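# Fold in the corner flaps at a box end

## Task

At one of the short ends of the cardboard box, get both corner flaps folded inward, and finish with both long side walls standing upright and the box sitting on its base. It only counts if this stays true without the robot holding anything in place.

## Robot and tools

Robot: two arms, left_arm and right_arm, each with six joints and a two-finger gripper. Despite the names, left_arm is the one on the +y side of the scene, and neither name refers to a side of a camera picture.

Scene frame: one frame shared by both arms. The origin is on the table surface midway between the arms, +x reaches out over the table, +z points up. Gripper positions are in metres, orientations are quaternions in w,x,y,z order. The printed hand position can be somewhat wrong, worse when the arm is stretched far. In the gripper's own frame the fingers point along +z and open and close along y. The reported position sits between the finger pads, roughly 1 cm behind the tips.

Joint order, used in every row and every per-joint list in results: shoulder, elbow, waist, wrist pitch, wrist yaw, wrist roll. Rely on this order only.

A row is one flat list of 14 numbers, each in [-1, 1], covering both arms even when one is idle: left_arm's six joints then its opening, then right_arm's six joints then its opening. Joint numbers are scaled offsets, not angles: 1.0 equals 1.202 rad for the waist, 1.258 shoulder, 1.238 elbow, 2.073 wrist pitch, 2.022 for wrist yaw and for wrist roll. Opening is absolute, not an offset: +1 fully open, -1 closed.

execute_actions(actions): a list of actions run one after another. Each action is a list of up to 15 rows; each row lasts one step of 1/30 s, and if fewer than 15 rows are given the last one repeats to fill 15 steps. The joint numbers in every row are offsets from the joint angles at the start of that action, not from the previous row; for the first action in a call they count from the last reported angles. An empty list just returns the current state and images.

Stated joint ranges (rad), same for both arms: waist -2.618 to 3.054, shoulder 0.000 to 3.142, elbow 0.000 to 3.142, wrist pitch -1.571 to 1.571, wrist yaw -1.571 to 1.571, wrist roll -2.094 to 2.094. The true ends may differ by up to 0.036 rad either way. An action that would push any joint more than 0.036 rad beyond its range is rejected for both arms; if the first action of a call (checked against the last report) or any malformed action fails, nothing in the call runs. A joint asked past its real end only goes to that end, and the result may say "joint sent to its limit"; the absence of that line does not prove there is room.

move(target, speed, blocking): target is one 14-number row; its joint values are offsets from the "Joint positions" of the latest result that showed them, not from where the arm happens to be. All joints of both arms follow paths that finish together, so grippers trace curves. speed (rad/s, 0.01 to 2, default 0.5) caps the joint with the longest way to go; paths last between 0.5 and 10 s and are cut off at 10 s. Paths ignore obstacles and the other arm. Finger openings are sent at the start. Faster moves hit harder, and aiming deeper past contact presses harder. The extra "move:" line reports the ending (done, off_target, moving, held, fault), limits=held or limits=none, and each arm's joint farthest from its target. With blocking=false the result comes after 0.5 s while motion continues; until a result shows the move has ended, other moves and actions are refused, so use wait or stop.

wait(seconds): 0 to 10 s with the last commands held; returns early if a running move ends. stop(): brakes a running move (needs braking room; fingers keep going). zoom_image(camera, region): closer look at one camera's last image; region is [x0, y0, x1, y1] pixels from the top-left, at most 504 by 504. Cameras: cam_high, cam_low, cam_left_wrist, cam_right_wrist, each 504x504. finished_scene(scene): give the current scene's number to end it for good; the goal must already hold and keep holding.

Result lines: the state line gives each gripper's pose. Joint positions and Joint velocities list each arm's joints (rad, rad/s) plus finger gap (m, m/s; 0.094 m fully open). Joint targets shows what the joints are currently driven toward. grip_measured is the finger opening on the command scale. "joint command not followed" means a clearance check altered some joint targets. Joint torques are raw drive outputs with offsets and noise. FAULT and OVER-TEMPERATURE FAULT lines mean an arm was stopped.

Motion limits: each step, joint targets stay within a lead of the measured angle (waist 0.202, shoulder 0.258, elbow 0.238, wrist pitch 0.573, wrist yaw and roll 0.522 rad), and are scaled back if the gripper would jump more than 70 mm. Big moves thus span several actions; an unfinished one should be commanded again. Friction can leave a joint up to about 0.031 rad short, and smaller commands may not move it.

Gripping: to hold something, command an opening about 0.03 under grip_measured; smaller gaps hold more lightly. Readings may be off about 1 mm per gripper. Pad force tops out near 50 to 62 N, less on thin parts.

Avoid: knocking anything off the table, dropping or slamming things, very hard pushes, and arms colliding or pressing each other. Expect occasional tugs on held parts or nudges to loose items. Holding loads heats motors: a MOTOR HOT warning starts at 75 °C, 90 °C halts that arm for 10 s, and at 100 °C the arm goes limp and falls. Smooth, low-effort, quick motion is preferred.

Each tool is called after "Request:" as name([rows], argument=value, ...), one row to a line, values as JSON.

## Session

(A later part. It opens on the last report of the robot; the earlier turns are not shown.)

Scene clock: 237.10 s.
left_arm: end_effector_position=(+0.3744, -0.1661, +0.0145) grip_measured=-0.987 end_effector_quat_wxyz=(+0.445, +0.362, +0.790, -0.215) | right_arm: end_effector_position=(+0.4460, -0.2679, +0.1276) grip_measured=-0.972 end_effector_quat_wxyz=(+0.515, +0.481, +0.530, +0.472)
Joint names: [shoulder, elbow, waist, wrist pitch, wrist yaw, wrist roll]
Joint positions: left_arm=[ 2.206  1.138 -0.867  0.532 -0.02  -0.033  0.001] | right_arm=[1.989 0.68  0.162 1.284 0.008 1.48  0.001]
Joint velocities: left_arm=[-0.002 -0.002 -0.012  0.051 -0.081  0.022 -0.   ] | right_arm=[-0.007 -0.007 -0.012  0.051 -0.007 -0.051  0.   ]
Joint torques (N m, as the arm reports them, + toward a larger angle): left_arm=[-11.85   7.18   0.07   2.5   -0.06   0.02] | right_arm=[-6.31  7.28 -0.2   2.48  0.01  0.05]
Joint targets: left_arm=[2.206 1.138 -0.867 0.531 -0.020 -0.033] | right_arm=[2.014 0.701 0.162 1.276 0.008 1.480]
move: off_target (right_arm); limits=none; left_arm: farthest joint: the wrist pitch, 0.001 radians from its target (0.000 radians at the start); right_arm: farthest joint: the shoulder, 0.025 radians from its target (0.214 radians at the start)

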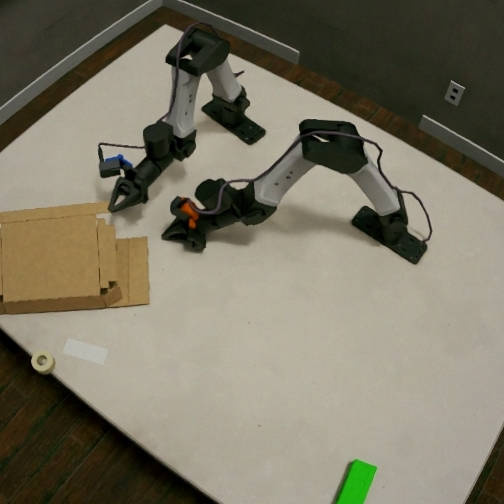

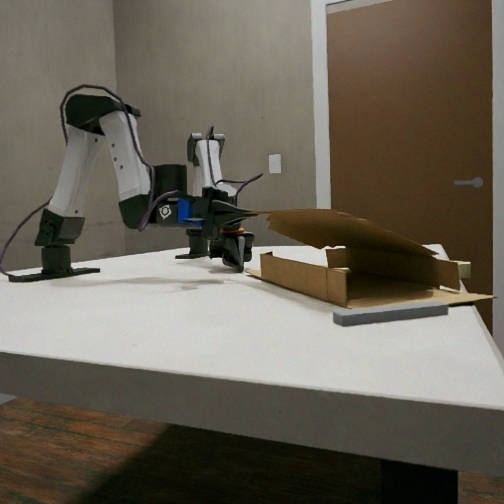

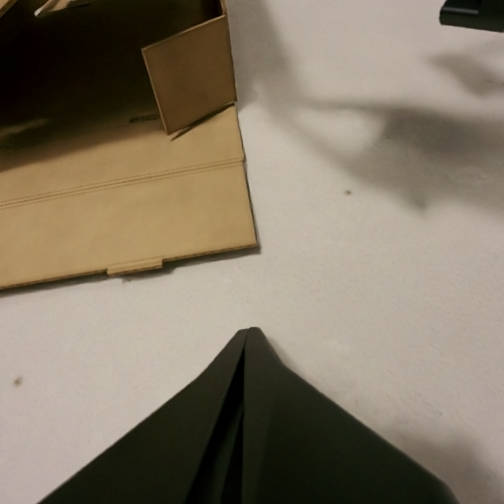

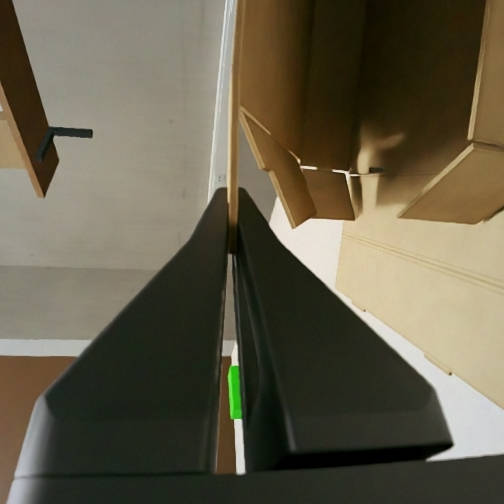

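Pull it back toward centre.

Request:
move(target=[-0.5,-0.3,0.2,-0.2,0,0,-1, -0.33,-0.37,0.45,-0.01,0.27,0,-1], speed=0.3)

Scene clock: 242.83 s.
left_arm: end_effector_position=(+0.3642, +0.0054, +0.0856) grip_measured=-0.987 end_effector_quat_wxyz=(+0.406, +0.279, +0.859, -0.139) | right_arm: end_effector_position=(+0.3045, -0.1632, +0.1325) grip_measured=-0.972 end_effector_quat_wxyz=(+0.513, +0.482, +0.551, +0.448)
Joint names: [shoulder, elbow, waist, wrist pitch, wrist yaw, wrist roll]
Joint positions: left_arm=[ 1.598  0.787 -0.635  0.127 -0.02  -0.033  0.001] | right_arm=[1.597 0.244 0.693 1.269 0.543 1.48  0.001]
Joint velocities: left_arm=[ 0.007 -0.002  0.017 -0.007 -0.066 -0.007 -0.   ] | right_arm=[-0.002 -0.007 -0.022 -0.051 -0.007  0.007 -0.   ]
Joint torques (N m, as the arm reports them, + toward a larger angle): left_arm=[-8.81  6.33  0.86  2.27 -0.05  0.02] | right_arm=[-5.7   3.65  0.67  2.33  0.14  0.04]
Joint targets: left_arm=[1.577 0.767 -0.626 0.117 -0.020 -0.033] | right_arm=[1.573 0.222 0.702 1.263 0.553 1.480]
move: off_target (left_arm, right_arm); limits=none; left_arm: farthest joint: the shoulder, 0.021 radians from its target (0.629 radians at the start); right_arm: farthest joint: the shoulder, 0.023 radians from its target (0.415 radians at the start)

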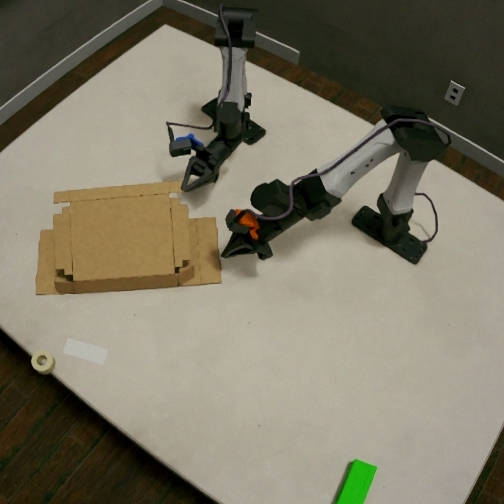

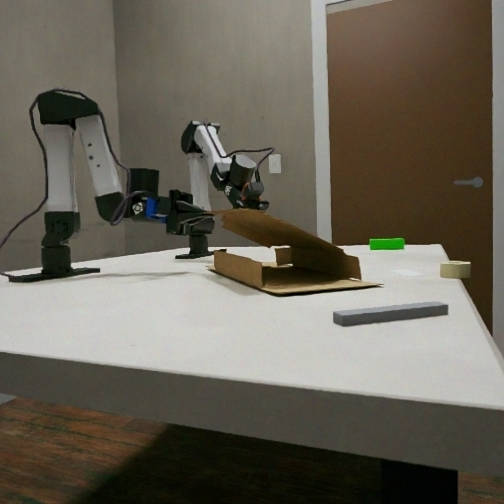

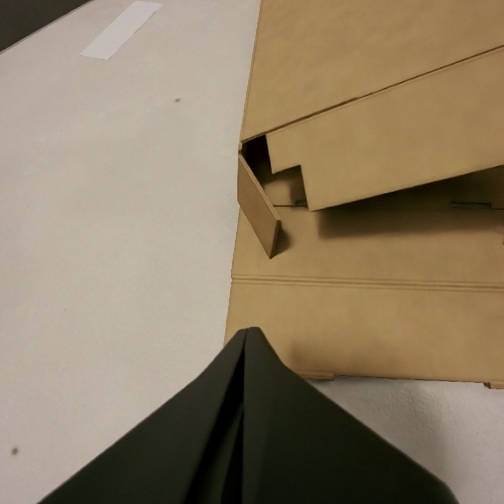

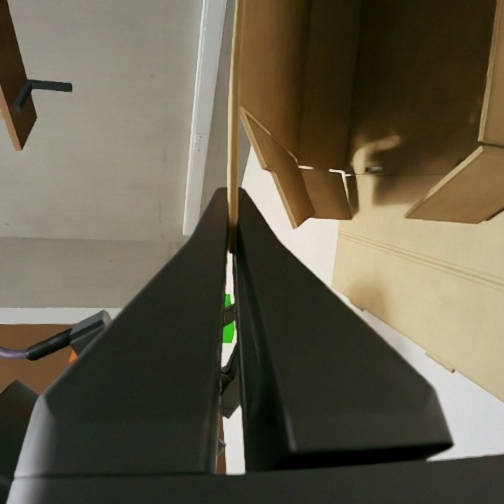

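Request:
move(target=[0,0,0,0,0,0,-1, 0,0,0,0,0,0,0])

Request:
move(target=[0,0,0,0,0,0,-1, -0.14,-0.15,0,0,0.15,0,0])

Request:
move(target=[0,0,0,0,0,0,-1, 0.25,0,-0.36,0.1,-0.42,0,-1])

Scene clock: 247.47 s.
left_arm: end_effector_position=(+0.3642, +0.0055, +0.0855) grip_measured=-0.987 end_effector_quat_wxyz=(+0.405, +0.279, +0.859, -0.139) | right_arm: end_effector_position=(+0.3045, -0.1633, +0.1325) grip_measured=-0.003 end_effector_quat_wxyz=(+0.513, +0.482, +0.551, +0.448)
Joint names: [shoulder, elbow, waist, wrist pitch, wrist yaw, wrist roll]
Joint positions: left_arm=[ 1.598  0.787 -0.635  0.127 -0.02  -0.033  0.001] | right_arm=[1.597 0.244 0.693 1.269 0.544 1.48  0.047]
Joint velocities: left_arm=[-0.012 -0.002  0.007  0.022  0.022 -0.022  0.001] | right_arm=[-0.002 -0.007  0.002 -0.081  0.037 -0.007 -0.001]
Joint torques (N m, as the arm reports them, + toward a larger angle): left_arm=[-7.47  8.13 -0.04  2.36 -0.06  0.01] | right_arm=[-4.25  5.24 -0.22  2.39  0.03  0.05]
Joint targets: left_arm=[1.598 0.787 -0.635 0.127 -0.020 -0.033] | right_arm=[1.597 0.244 0.693 1.269 0.543 1.480]
move: done; limits=none; left_arm: farthest joint: the waist, 0.000 radians from its target (0.000 radians at the start); right_arm: farthest joint: the wrist yaw, 0.001 radians from its target (0.001 radians at the start)

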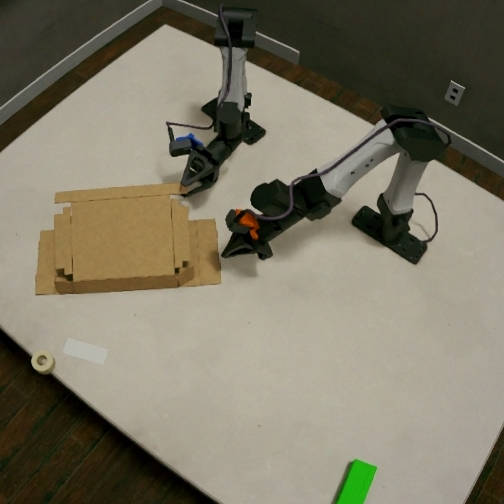

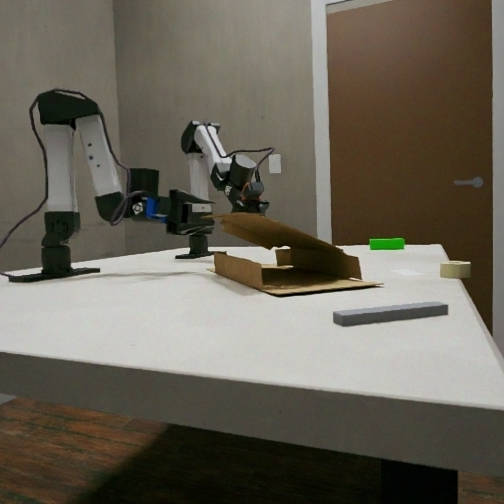

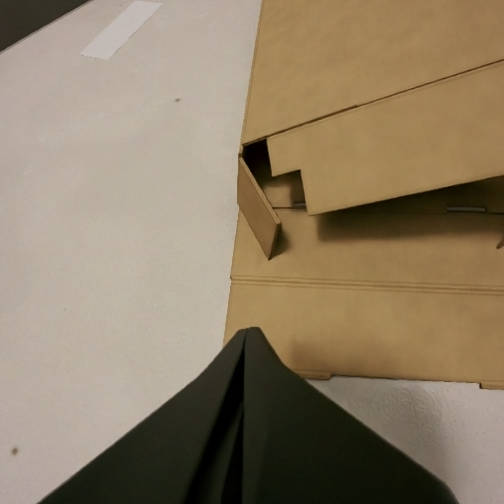

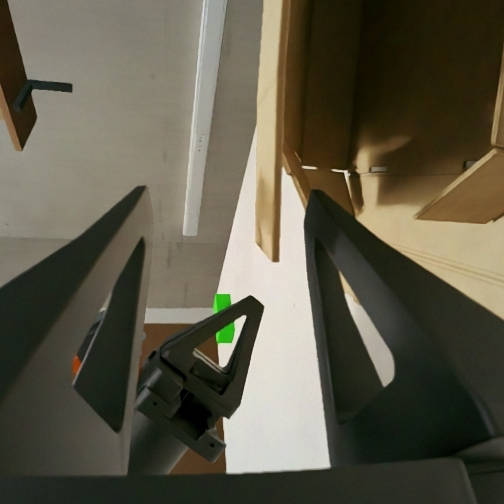

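Scene clock: 248.83 s.
left_arm: end_effector_position=(+0.3642, +0.0055, +0.0855) grip_measured=-0.987 end_effector_quat_wxyz=(+0.405, +0.279, +0.859, -0.139) | right_arm: end_effector_position=(+0.2604, -0.2358, +0.1302) grip_measured=-0.003 end_effector_quat_wxyz=(+0.582, +0.550, +0.479, +0.361)
Joint names: [shoulder, elbow, waist, wrist pitch, wrist yaw, wrist roll]
Joint positions: left_arm=[ 1.598  0.787 -0.635  0.127 -0.02  -0.033  0.001] | right_arm=[1.443 0.08  0.693 1.269 0.841 1.48  0.047]
Joint velocities: left_arm=[ 0.012 -0.012  0.002 -0.051  0.125 -0.007 -0.   ] | right_arm=[-0.012 -0.037 -0.007 -0.022 -0.066  0.037 -0.002]
Joint torques (N m, as the arm reports them, + toward a larger angle): left_arm=[-7.34  8.09  0.05  2.33 -0.06  0.  ] | right_arm=[-4.15  3.39 -0.23  2.21  0.09  0.04]
Joint targets: left_arm=[1.598 0.787 -0.635 0.127 -0.020 -0.033] | right_arm=[1.421 0.058 0.693 1.269 0.847 1.480]
move: off_target (right_arm); limits=none; left_arm: farthest joint: the waist, 0.000 radians from its target (0.000 radians at the start); right_arm: farthest joint: the shoulder, 0.022 radians from its target (0.176 radians at the start)

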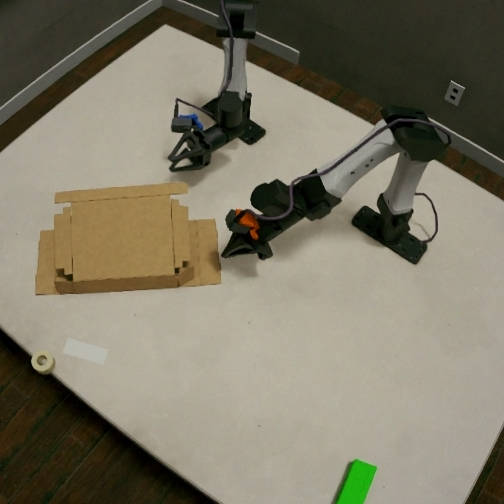

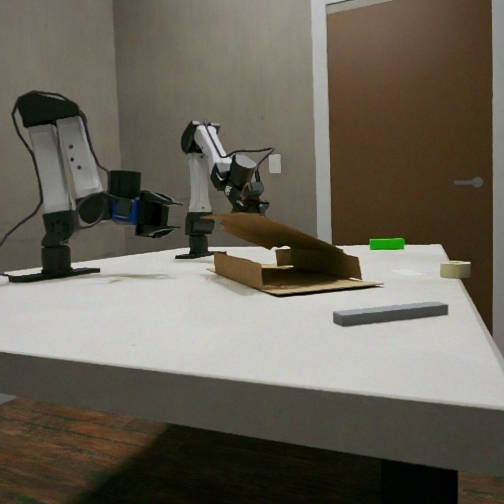

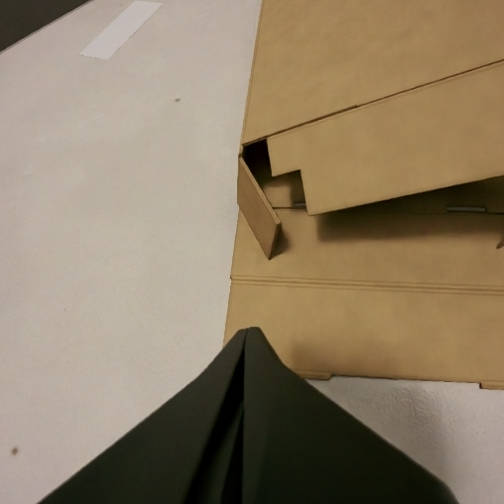

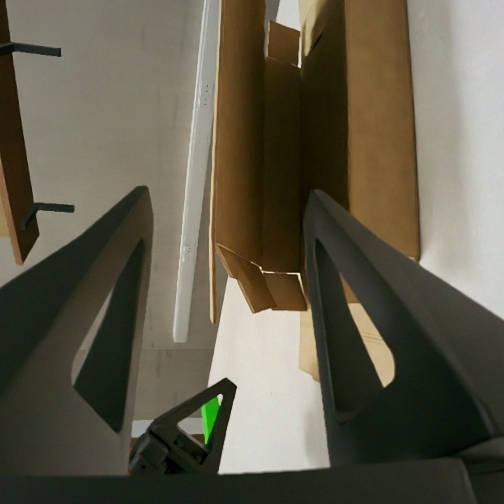

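Scene clock: 251.30 s.
left_arm: end_effector_position=(+0.3642, +0.0055, +0.0855) grip_measured=-0.987 end_effector_quat_wxyz=(+0.405, +0.279, +0.859, -0.139) | right_arm: end_effector_position=(+0.2933, -0.2307, +0.0814) grip_measured=-0.987 end_effector_quat_wxyz=(+0.446, +0.481, +0.598, +0.461)
Joint names: [shoulder, elbow, waist, wrist pitch, wrist yaw, wrist roll]
Joint positions: left_arm=[ 1.598  0.787 -0.635  0.127 -0.02  -0.033  0.001] | right_arm=[ 1.732  0.08   0.271  1.473 -0.002  1.48   0.001]
Joint velocities: left_arm=[-0.007  0.002  0.002  0.007  0.037  0.051 -0.001] | right_arm=[ 0.007  0.007 -0.002 -0.007  0.022  0.007  0.001]
Joint torques (N m, as the arm reports them, + toward a larger angle): left_arm=[-7.44  8.1   0.    2.35 -0.09  0.01] | right_arm=[-2.39  3.5  -1.21  2.61 -0.04  0.04]
Joint targets: left_arm=[1.598 0.787 -0.635 0.127 -0.020 -0.033] | right_arm=[1.758 0.080 0.260 1.476 -0.008 1.480]
move: off_target (right_arm); limits=none; left_arm: farthest joint: the waist, 0.000 radians from its target (0.000 radians at the start); right_arm: farthest joint: the shoulder, 0.026 radians from its target (0.314 radians at the start)

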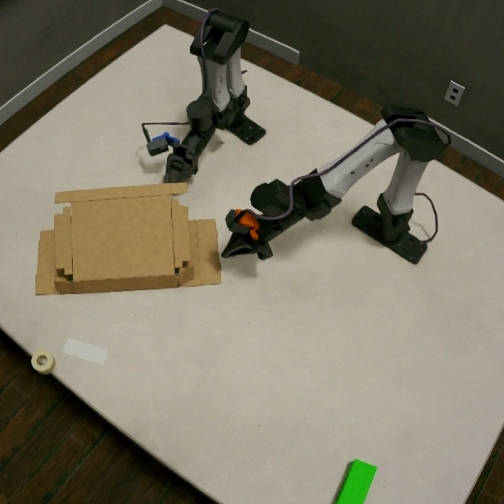

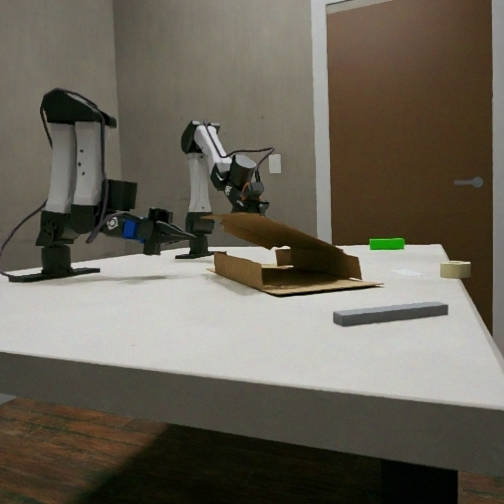

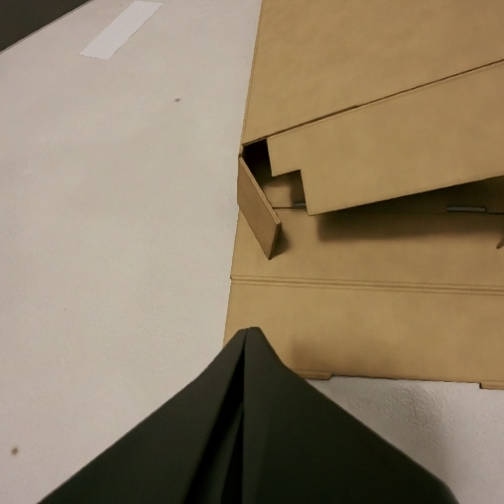

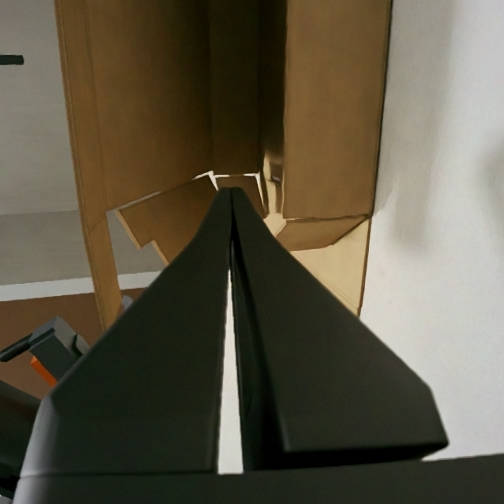

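Advance ~0.11.

Request:
move(target=[0,0,0,0,0,0,-1, 0.19,0.37,0,-0.1,0,0,-1], speed=0.3)

Scene clock: 256.13 s.
left_arm: end_effector_position=(+0.3642, +0.0055, +0.0855) grip_measured=-0.987 end_effector_quat_wxyz=(+0.405, +0.279, +0.859, -0.139) | right_arm: end_effector_position=(+0.4031, -0.2172, +0.0925) grip_measured=-0.987 end_effector_quat_wxyz=(+0.457, +0.473, +0.587, +0.472)
Joint names: [shoulder, elbow, waist, wrist pitch, wrist yaw, wrist roll]
Joint positions: left_arm=[ 1.598  0.787 -0.635  0.127 -0.02  -0.033  0.001] | right_arm=[ 1.942  0.52   0.271  1.285 -0.003  1.48   0.001]
Joint velocities: left_arm=[-0.002 -0.007 -0.007 -0.066  0.125 -0.007  0.001] | right_arm=[ 0.007 -0.012 -0.012  0.066 -0.022 -0.007  0.   ]
Joint torques (N m, as the arm reports them, + toward a larger angle): left_arm=[-7.36  8.09 -0.04  2.35 -0.07  0.  ] | right_arm=[-5.2   6.36 -0.21  2.37  0.03  0.04]
Joint targets: left_arm=[1.598 0.787 -0.635 0.127 -0.020 -0.033] | right_arm=[1.971 0.538 0.271 1.266 -0.002 1.480]
move: off_target (right_arm); limits=none; left_arm: farthest joint: the waist, 0.000 radians from its target (0.000 radians at the start); right_arm: farthest joint: the shoulder, 0.029 radians from its target (0.239 radians at the start)

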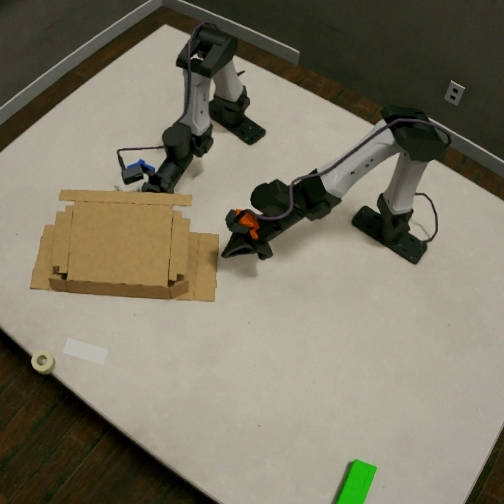

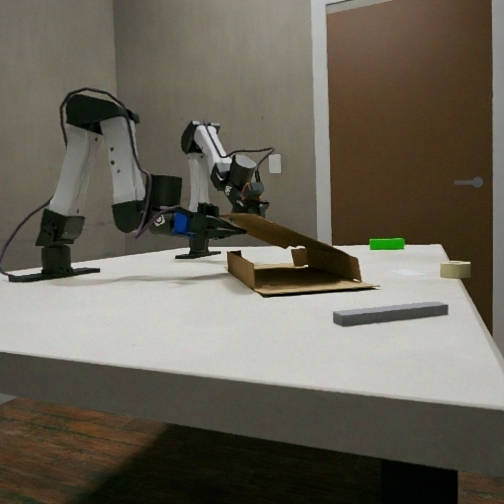

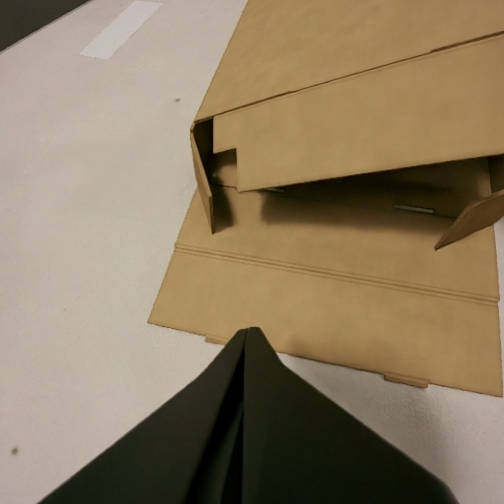

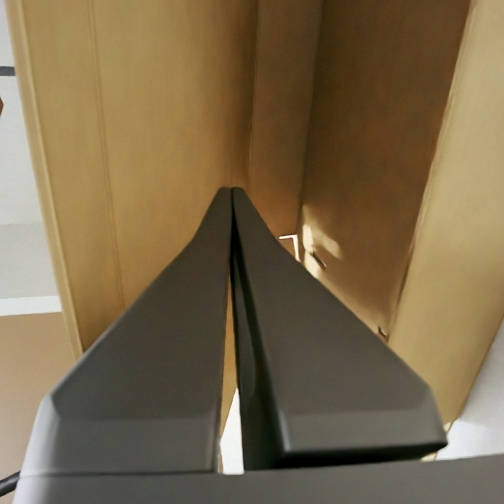

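Request:
move(target=[0,0,0,0,0,0,-1, 0,0,0,0,0,0,1])

Scene clock: 259.37 s.
left_arm: end_effector_position=(+0.3642, +0.0055, +0.0855) grip_measured=-0.987 end_effector_quat_wxyz=(+0.405, +0.279, +0.859, -0.139) | right_arm: end_effector_position=(+0.4042, -0.2168, +0.1016) grip_measured=+1.000 end_effector_quat_wxyz=(+0.465, +0.466, +0.578, +0.482)
Joint names: [shoulder, elbow, waist, wrist pitch, wrist yaw, wrist roll]
Joint positions: left_arm=[ 1.598  0.787 -0.635  0.127 -0.02  -0.033  0.001] | right_arm=[ 1.938  0.521  0.271  1.314 -0.004  1.482  0.094]
Joint velocities: left_arm=[-0.002 -0.022 -0.017  0.022 -0.022  0.022 -0.   ] | right_arm=[-0.017  0.002  0.002  0.022  0.022 -0.037  0.   ]
Joint torques (N m, as the arm reports them, + toward a larger angle): left_arm=[-7.42  8.13  0.06  2.35 -0.07 -0.01] | right_arm=[-6.69  4.97 -0.18  2.27  0.02  0.01]
Joint targets: left_arm=[1.598 0.787 -0.635 0.127 -0.020 -0.033] | right_arm=[1.942 0.520 0.271 1.285 -0.002 1.480]
move: off_target (right_arm); limits=none; left_arm: farthest joint: the waist, 0.000 radians from its target (0.000 radians at the start); right_arm: farthest joint: the wrist pitch, 0.029 radians from its target (0.000 radians at the start)

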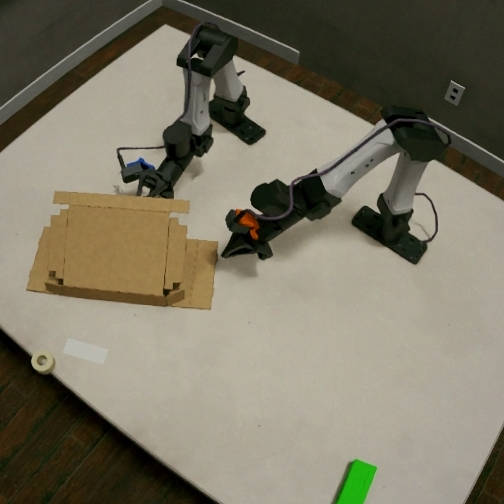

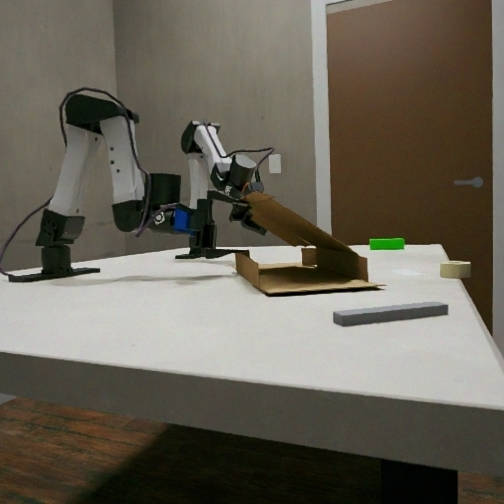

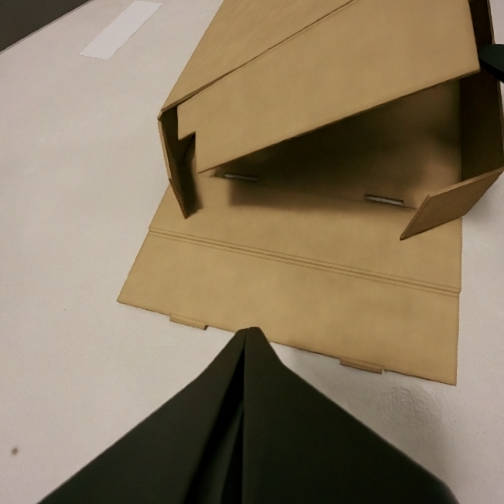

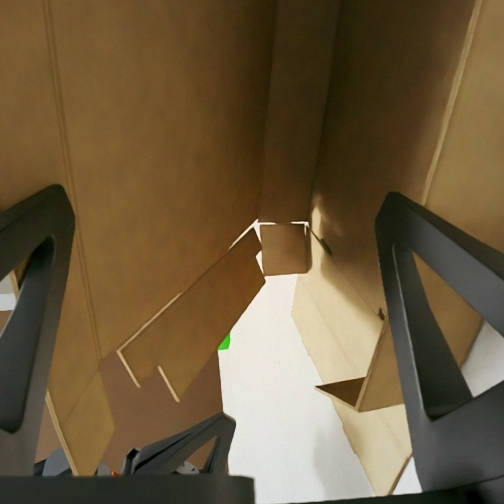

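Works. Repeat deeper.

Request:
move(target=[0,0,0,0,0,0,-1, 0.12,0.2,0,-0.06,0,0,-1], speed=0.2)

Request:
move(target=[0,0,0,0,0,0,-1, 0,0,0,0,0,0,1])

Scene clock: 264.17 s.
left_arm: end_effector_position=(+0.3642, +0.0055, +0.0855) grip_measured=-0.987 end_effector_quat_wxyz=(+0.405, +0.279, +0.859, -0.139) | right_arm: end_effector_position=(+0.4573, -0.2103, +0.1005) grip_measured=-0.987 end_effector_quat_wxyz=(+0.465, +0.466, +0.578, +0.483)
Joint names: [shoulder, elbow, waist, wrist pitch, wrist yaw, wrist roll]
Joint positions: left_arm=[ 1.598  0.787 -0.635  0.127 -0.02  -0.033  0.001] | right_arm=[ 2.059  0.749  0.271  1.209 -0.004  1.482  0.001]
Joint velocities: left_arm=[ 0.002 -0.007 -0.012  0.022 -0.037  0.022 -0.   ] | right_arm=[-0.022  0.007 -0.017 -0.007 -0.037 -0.022  0.   ]
Joint torques (N m, as the arm reports them, + toward a larger angle): left_arm=[-7.36  8.05  0.04  2.35 -0.04  0.01] | right_arm=[-6.67  7.13 -0.25  2.36  0.01  0.04]
Joint targets: left_arm=[1.598 0.787 -0.635 0.127 -0.020 -0.033] | right_arm=[2.088 0.768 0.271 1.189 -0.004 1.482]
move: off_target (right_arm); limits=none; left_arm: farthest joint: the waist, 0.000 radians from its target (0.000 radians at the start); right_arm: farthest joint: the shoulder, 0.030 radians from its target (0.151 radians at the start)

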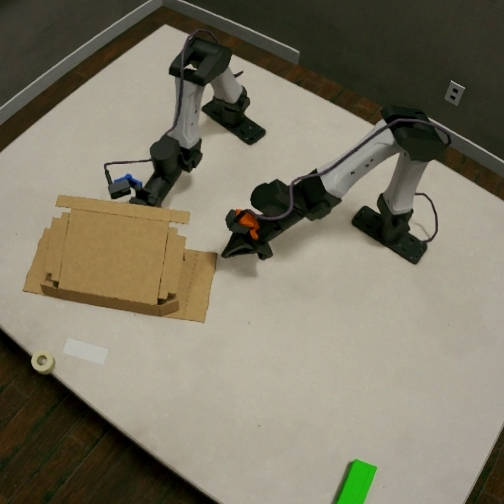

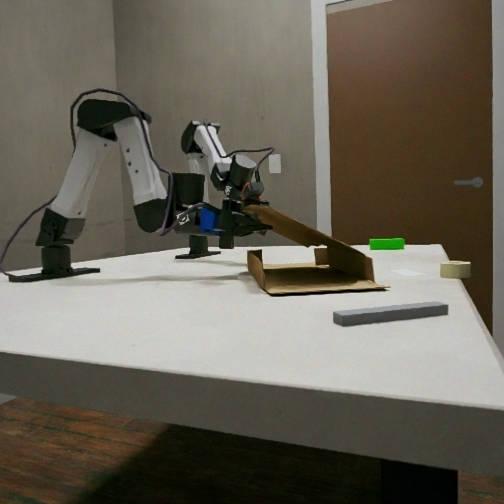

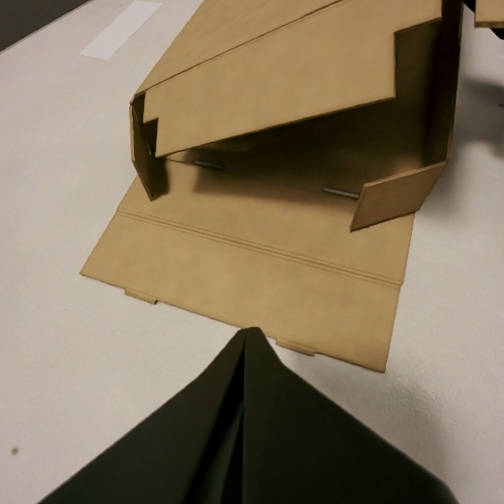

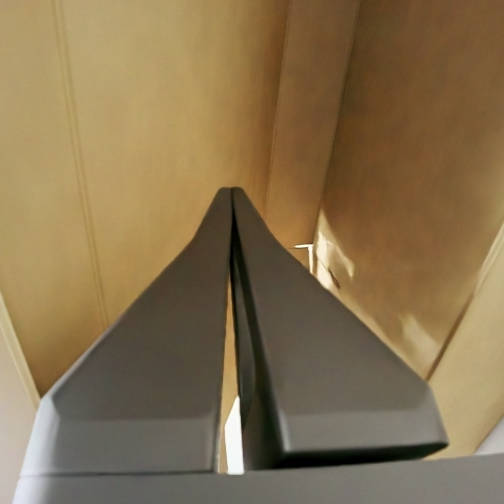

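Scene clock: 264.73 s.
left_arm: end_effector_position=(+0.3642, +0.0055, +0.0855) grip_measured=-0.987 end_effector_quat_wxyz=(+0.405, +0.279, +0.859, -0.139) | right_arm: end_effector_position=(+0.4577, -0.2102, +0.1057) grip_measured=+1.000 end_effector_quat_wxyz=(+0.469, +0.463, +0.573, +0.488)
Joint names: [shoulder, elbow, waist, wrist pitch, wrist yaw, wrist roll]
Joint positions: left_arm=[ 1.598  0.787 -0.635  0.127 -0.02  -0.033  0.001] | right_arm=[ 2.055  0.749  0.271  1.221 -0.004  1.485  0.094]
Joint velocities: left_arm=[ 0.002 -0.022  0.027 -0.051 -0.037 -0.022  0.001] | right_arm=[-0.032 -0.022  0.002 -0.007 -0.022  0.022  0.   ]
Joint torques (N m, as the arm reports them, + toward a larger angle): left_arm=[-7.37  8.12  0.03  2.34 -0.07  0.03] | right_arm=[-8.2   5.65 -0.2   2.43  0.02  0.01]
Joint targets: left_arm=[1.598 0.787 -0.635 0.127 -0.020 -0.033] | right_arm=[2.059 0.749 0.271 1.209 -0.004 1.482]
move: done; limits=none; left_arm: farthest joint: the waist, 0.000 radians from its target (0.000 radians at the start); right_arm: farthest joint: the wrist pitch, 0.012 radians from its target (0.000 radians at the start)

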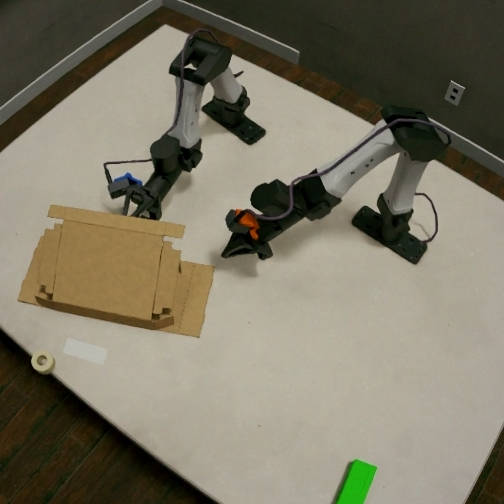

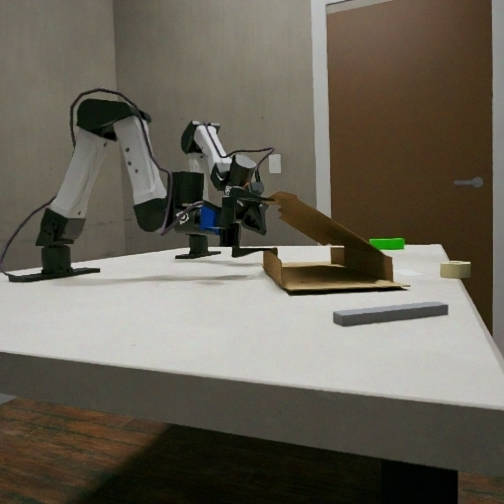

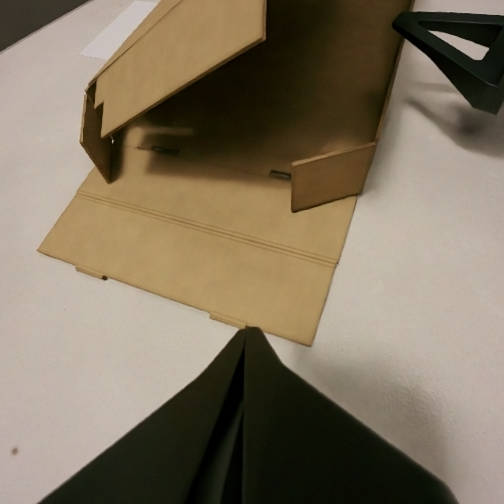

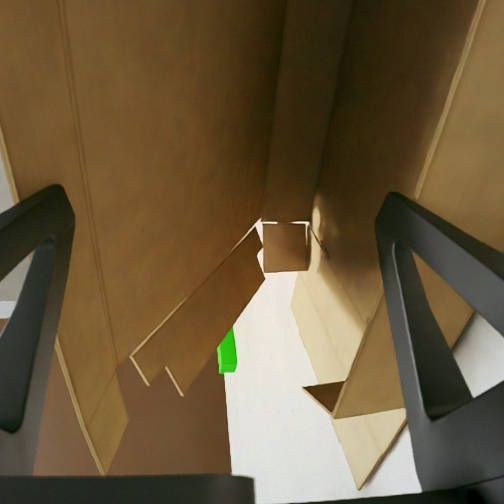

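Request:
move(target=[0,0,0,0,0,0,-1, -0.08,0.27,0,-0.51,0,0,1], speed=0.4)

Scene clock: 273.27 s.
left_arm: end_effector_position=(+0.3642, +0.0055, +0.0855) grip_measured=-0.987 end_effector_quat_wxyz=(+0.405, +0.279, +0.859, -0.139) | right_arm: end_effector_position=(+0.4848, -0.2068, +0.0963) grip_measured=+1.000 end_effector_quat_wxyz=(+0.348, +0.544, +0.672, +0.363)
Joint names: [shoulder, elbow, waist, wrist pitch, wrist yaw, wrist roll]
Joint positions: left_arm=[ 1.598  0.787 -0.635  0.127 -0.02  -0.033  0.001] | right_arm=[ 1.939  1.101  0.271  0.321 -0.005  1.485  0.094]
Joint velocities: left_arm=[ 0.007 -0.012  0.017 -0.11  -0.125  0.007  0.   ] | right_arm=[ 0.012 -0.002  0.002 -0.007 -0.037  0.022  0.   ]
Joint torques (N m, as the arm reports them, + toward a larger angle): left_arm=[-7.39  8.12 -0.06  2.33 -0.06  0.02] | right_arm=[-8.29  6.57 -0.21  0.72  0.05  0.05]
Joint targets: left_arm=[1.598 0.787 -0.635 0.127 -0.020 -0.033] | right_arm=[1.954 1.084 0.271 0.164 -0.004 1.485]
move: off_target (right_arm); limits=none; left_arm: farthest joint: the waist, 0.000 radians from its target (0.000 radians at the start); right_arm: farthest joint: the wrist pitch, 0.157 radians from its target (1.058 radians at the start)

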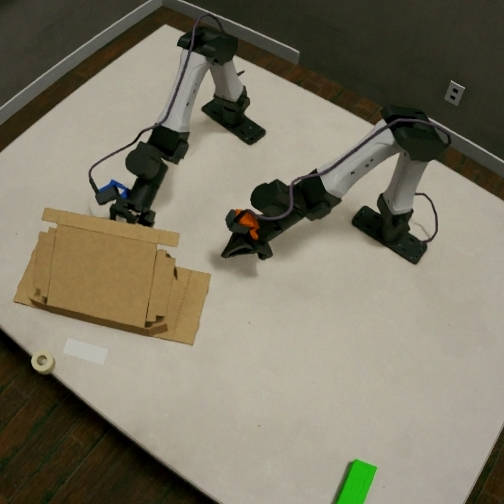

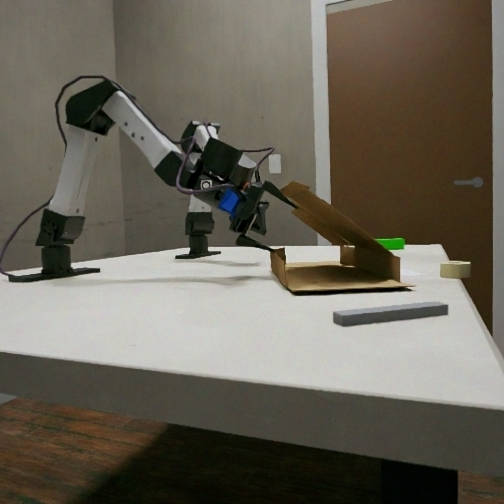

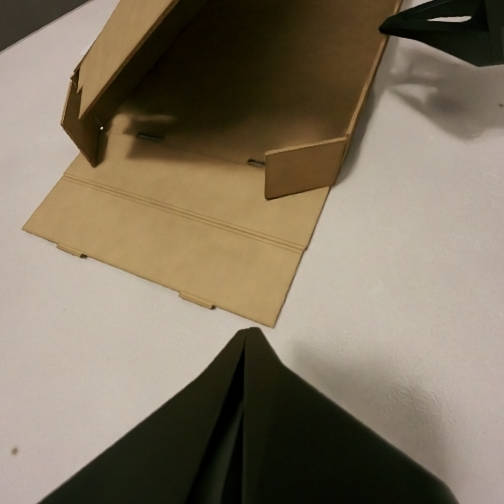

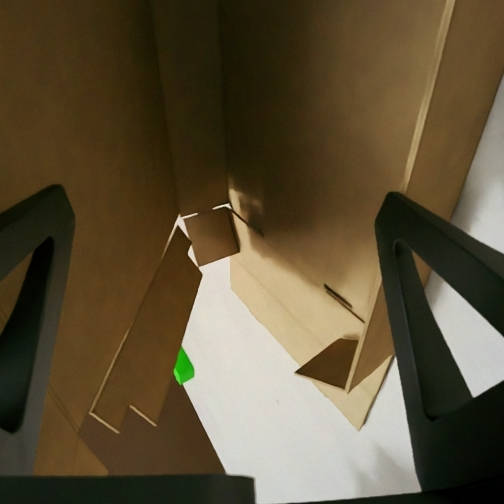

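Request:
move(target=[0,0,0,0,0,0,-1, 0.1,0.02,0,-0.05,0,0,-1], speed=0.15)

Request:
move(target=[0,0,0,0,0,0,-1, -0.34,-0.42,0,0.04,0,0,-1], speed=0.25)

Scene clock: 279.37 s.
left_arm: end_effector_position=(+0.3642, +0.0055, +0.0855) grip_measured=-0.987 end_effector_quat_wxyz=(+0.405, +0.279, +0.859, -0.139) | right_arm: end_effector_position=(+0.4808, -0.2072, +0.0530) grip_measured=-0.988 end_effector_quat_wxyz=(+0.314, +0.560, +0.692, +0.329)
Joint names: [shoulder, elbow, waist, wrist pitch, wrist yaw, wrist roll]
Joint positions: left_arm=[ 1.598  0.787 -0.635  0.127 -0.02  -0.033  0.001] | right_arm=[ 2.019  1.12   0.271  0.274 -0.005  1.485  0.001]
Joint velocities: left_arm=[ 0.007 -0.012  0.002 -0.066 -0.051  0.037  0.001] | right_arm=[-0.002  0.002  0.002 -0.095 -0.007 -0.022 -0.   ]
Joint torques (N m, as the arm reports them, + toward a larger angle): left_arm=[-7.42  8.15 -0.01  2.35 -0.06  0.03] | right_arm=[-6.83  7.94 -0.24  1.7   0.04  0.06]
Joint targets: left_arm=[1.598 0.787 -0.635 0.127 -0.020 -0.033] | right_arm=[2.065 1.126 0.271 0.217 -0.005 1.485]
move: off_target (right_arm); limits=none; left_arm: farthest joint: the waist, 0.000 radians from its target (0.000 radians at the start); right_arm: farthest joint: the wrist pitch, 0.056 radians from its target (0.104 radians at the start)

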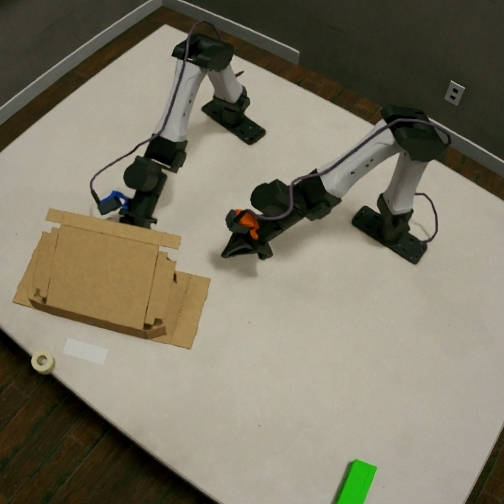

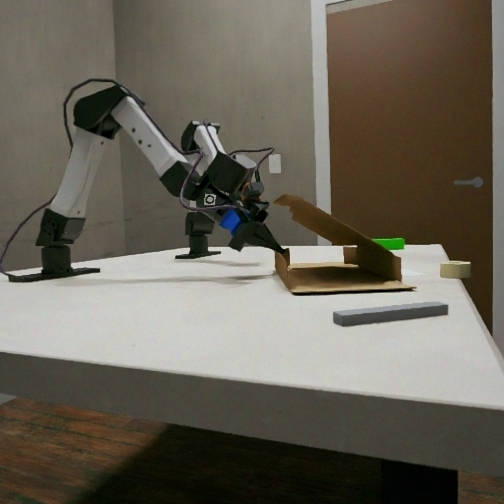

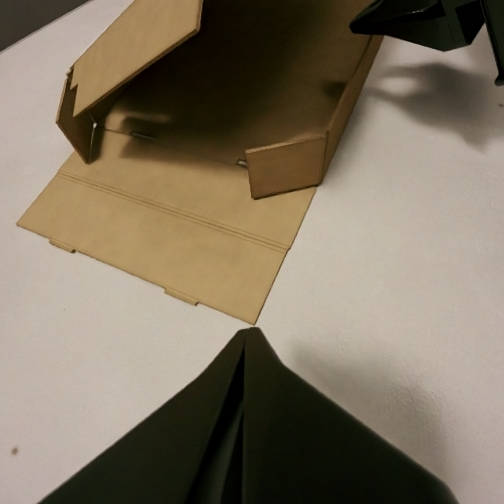

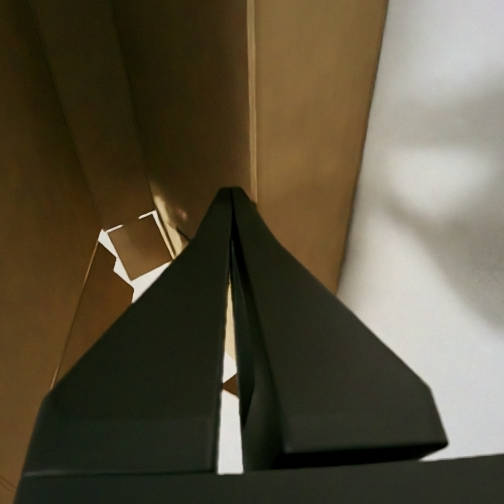

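Scene clock: 281.97 s.
left_arm: end_effector_position=(+0.3642, +0.0055, +0.0855) grip_measured=-0.987 end_effector_quat_wxyz=(+0.405, +0.279, +0.859, -0.139) | right_arm: end_effector_position=(+0.3623, -0.2217, +0.0601) grip_measured=-0.988 end_effector_quat_wxyz=(+0.312, +0.562, +0.694, +0.326)
Joint names: [shoulder, elbow, waist, wrist pitch, wrist yaw, wrist roll]
Joint positions: left_arm=[ 1.598  0.787 -0.635  0.127 -0.02  -0.033  0.001] | right_arm=[ 1.612  0.624  0.271  0.353 -0.005  1.485  0.001]
Joint velocities: left_arm=[ 0.007 -0.007 -0.007 -0.037 -0.051  0.007 -0.   ] | right_arm=[ 0.007 -0.017 -0.002 -0.037 -0.037  0.007 -0.002]
Joint torques (N m, as the arm reports them, + toward a larger angle): left_arm=[-7.4   8.12 -0.02  2.35 -0.06  0.03] | right_arm=[-7.17  5.33 -0.18  2.32  0.05  0.06]
Joint targets: left_arm=[1.598 0.787 -0.635 0.127 -0.020 -0.033] | right_arm=[1.591 0.601 0.271 0.357 -0.005 1.485]
move: off_target (right_arm); limits=none; left_arm: farthest joint: the waist, 0.000 radians from its target (0.000 radians at the start); right_arm: farthest joint: the elbow, 0.024 radians from its target (0.520 radians at the start)

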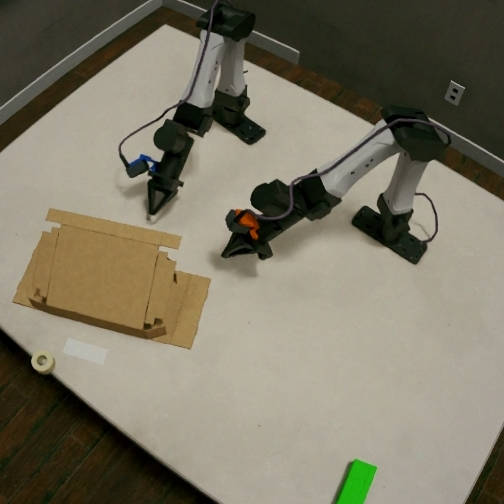

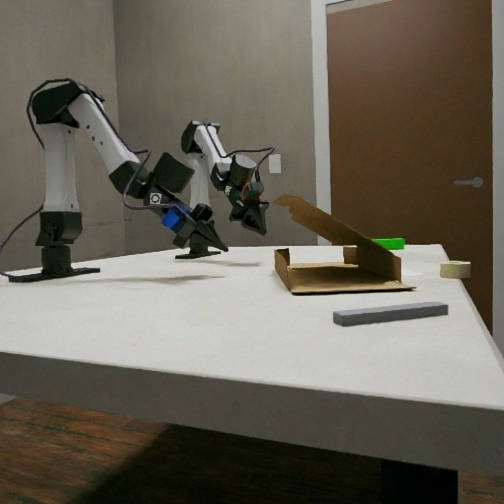

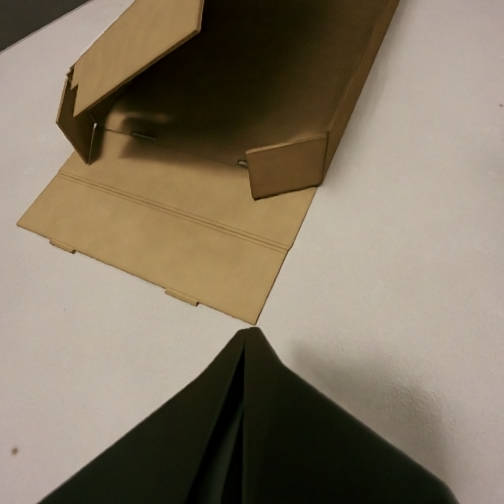

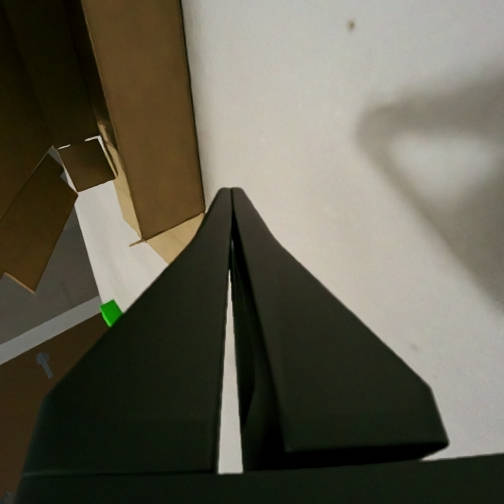

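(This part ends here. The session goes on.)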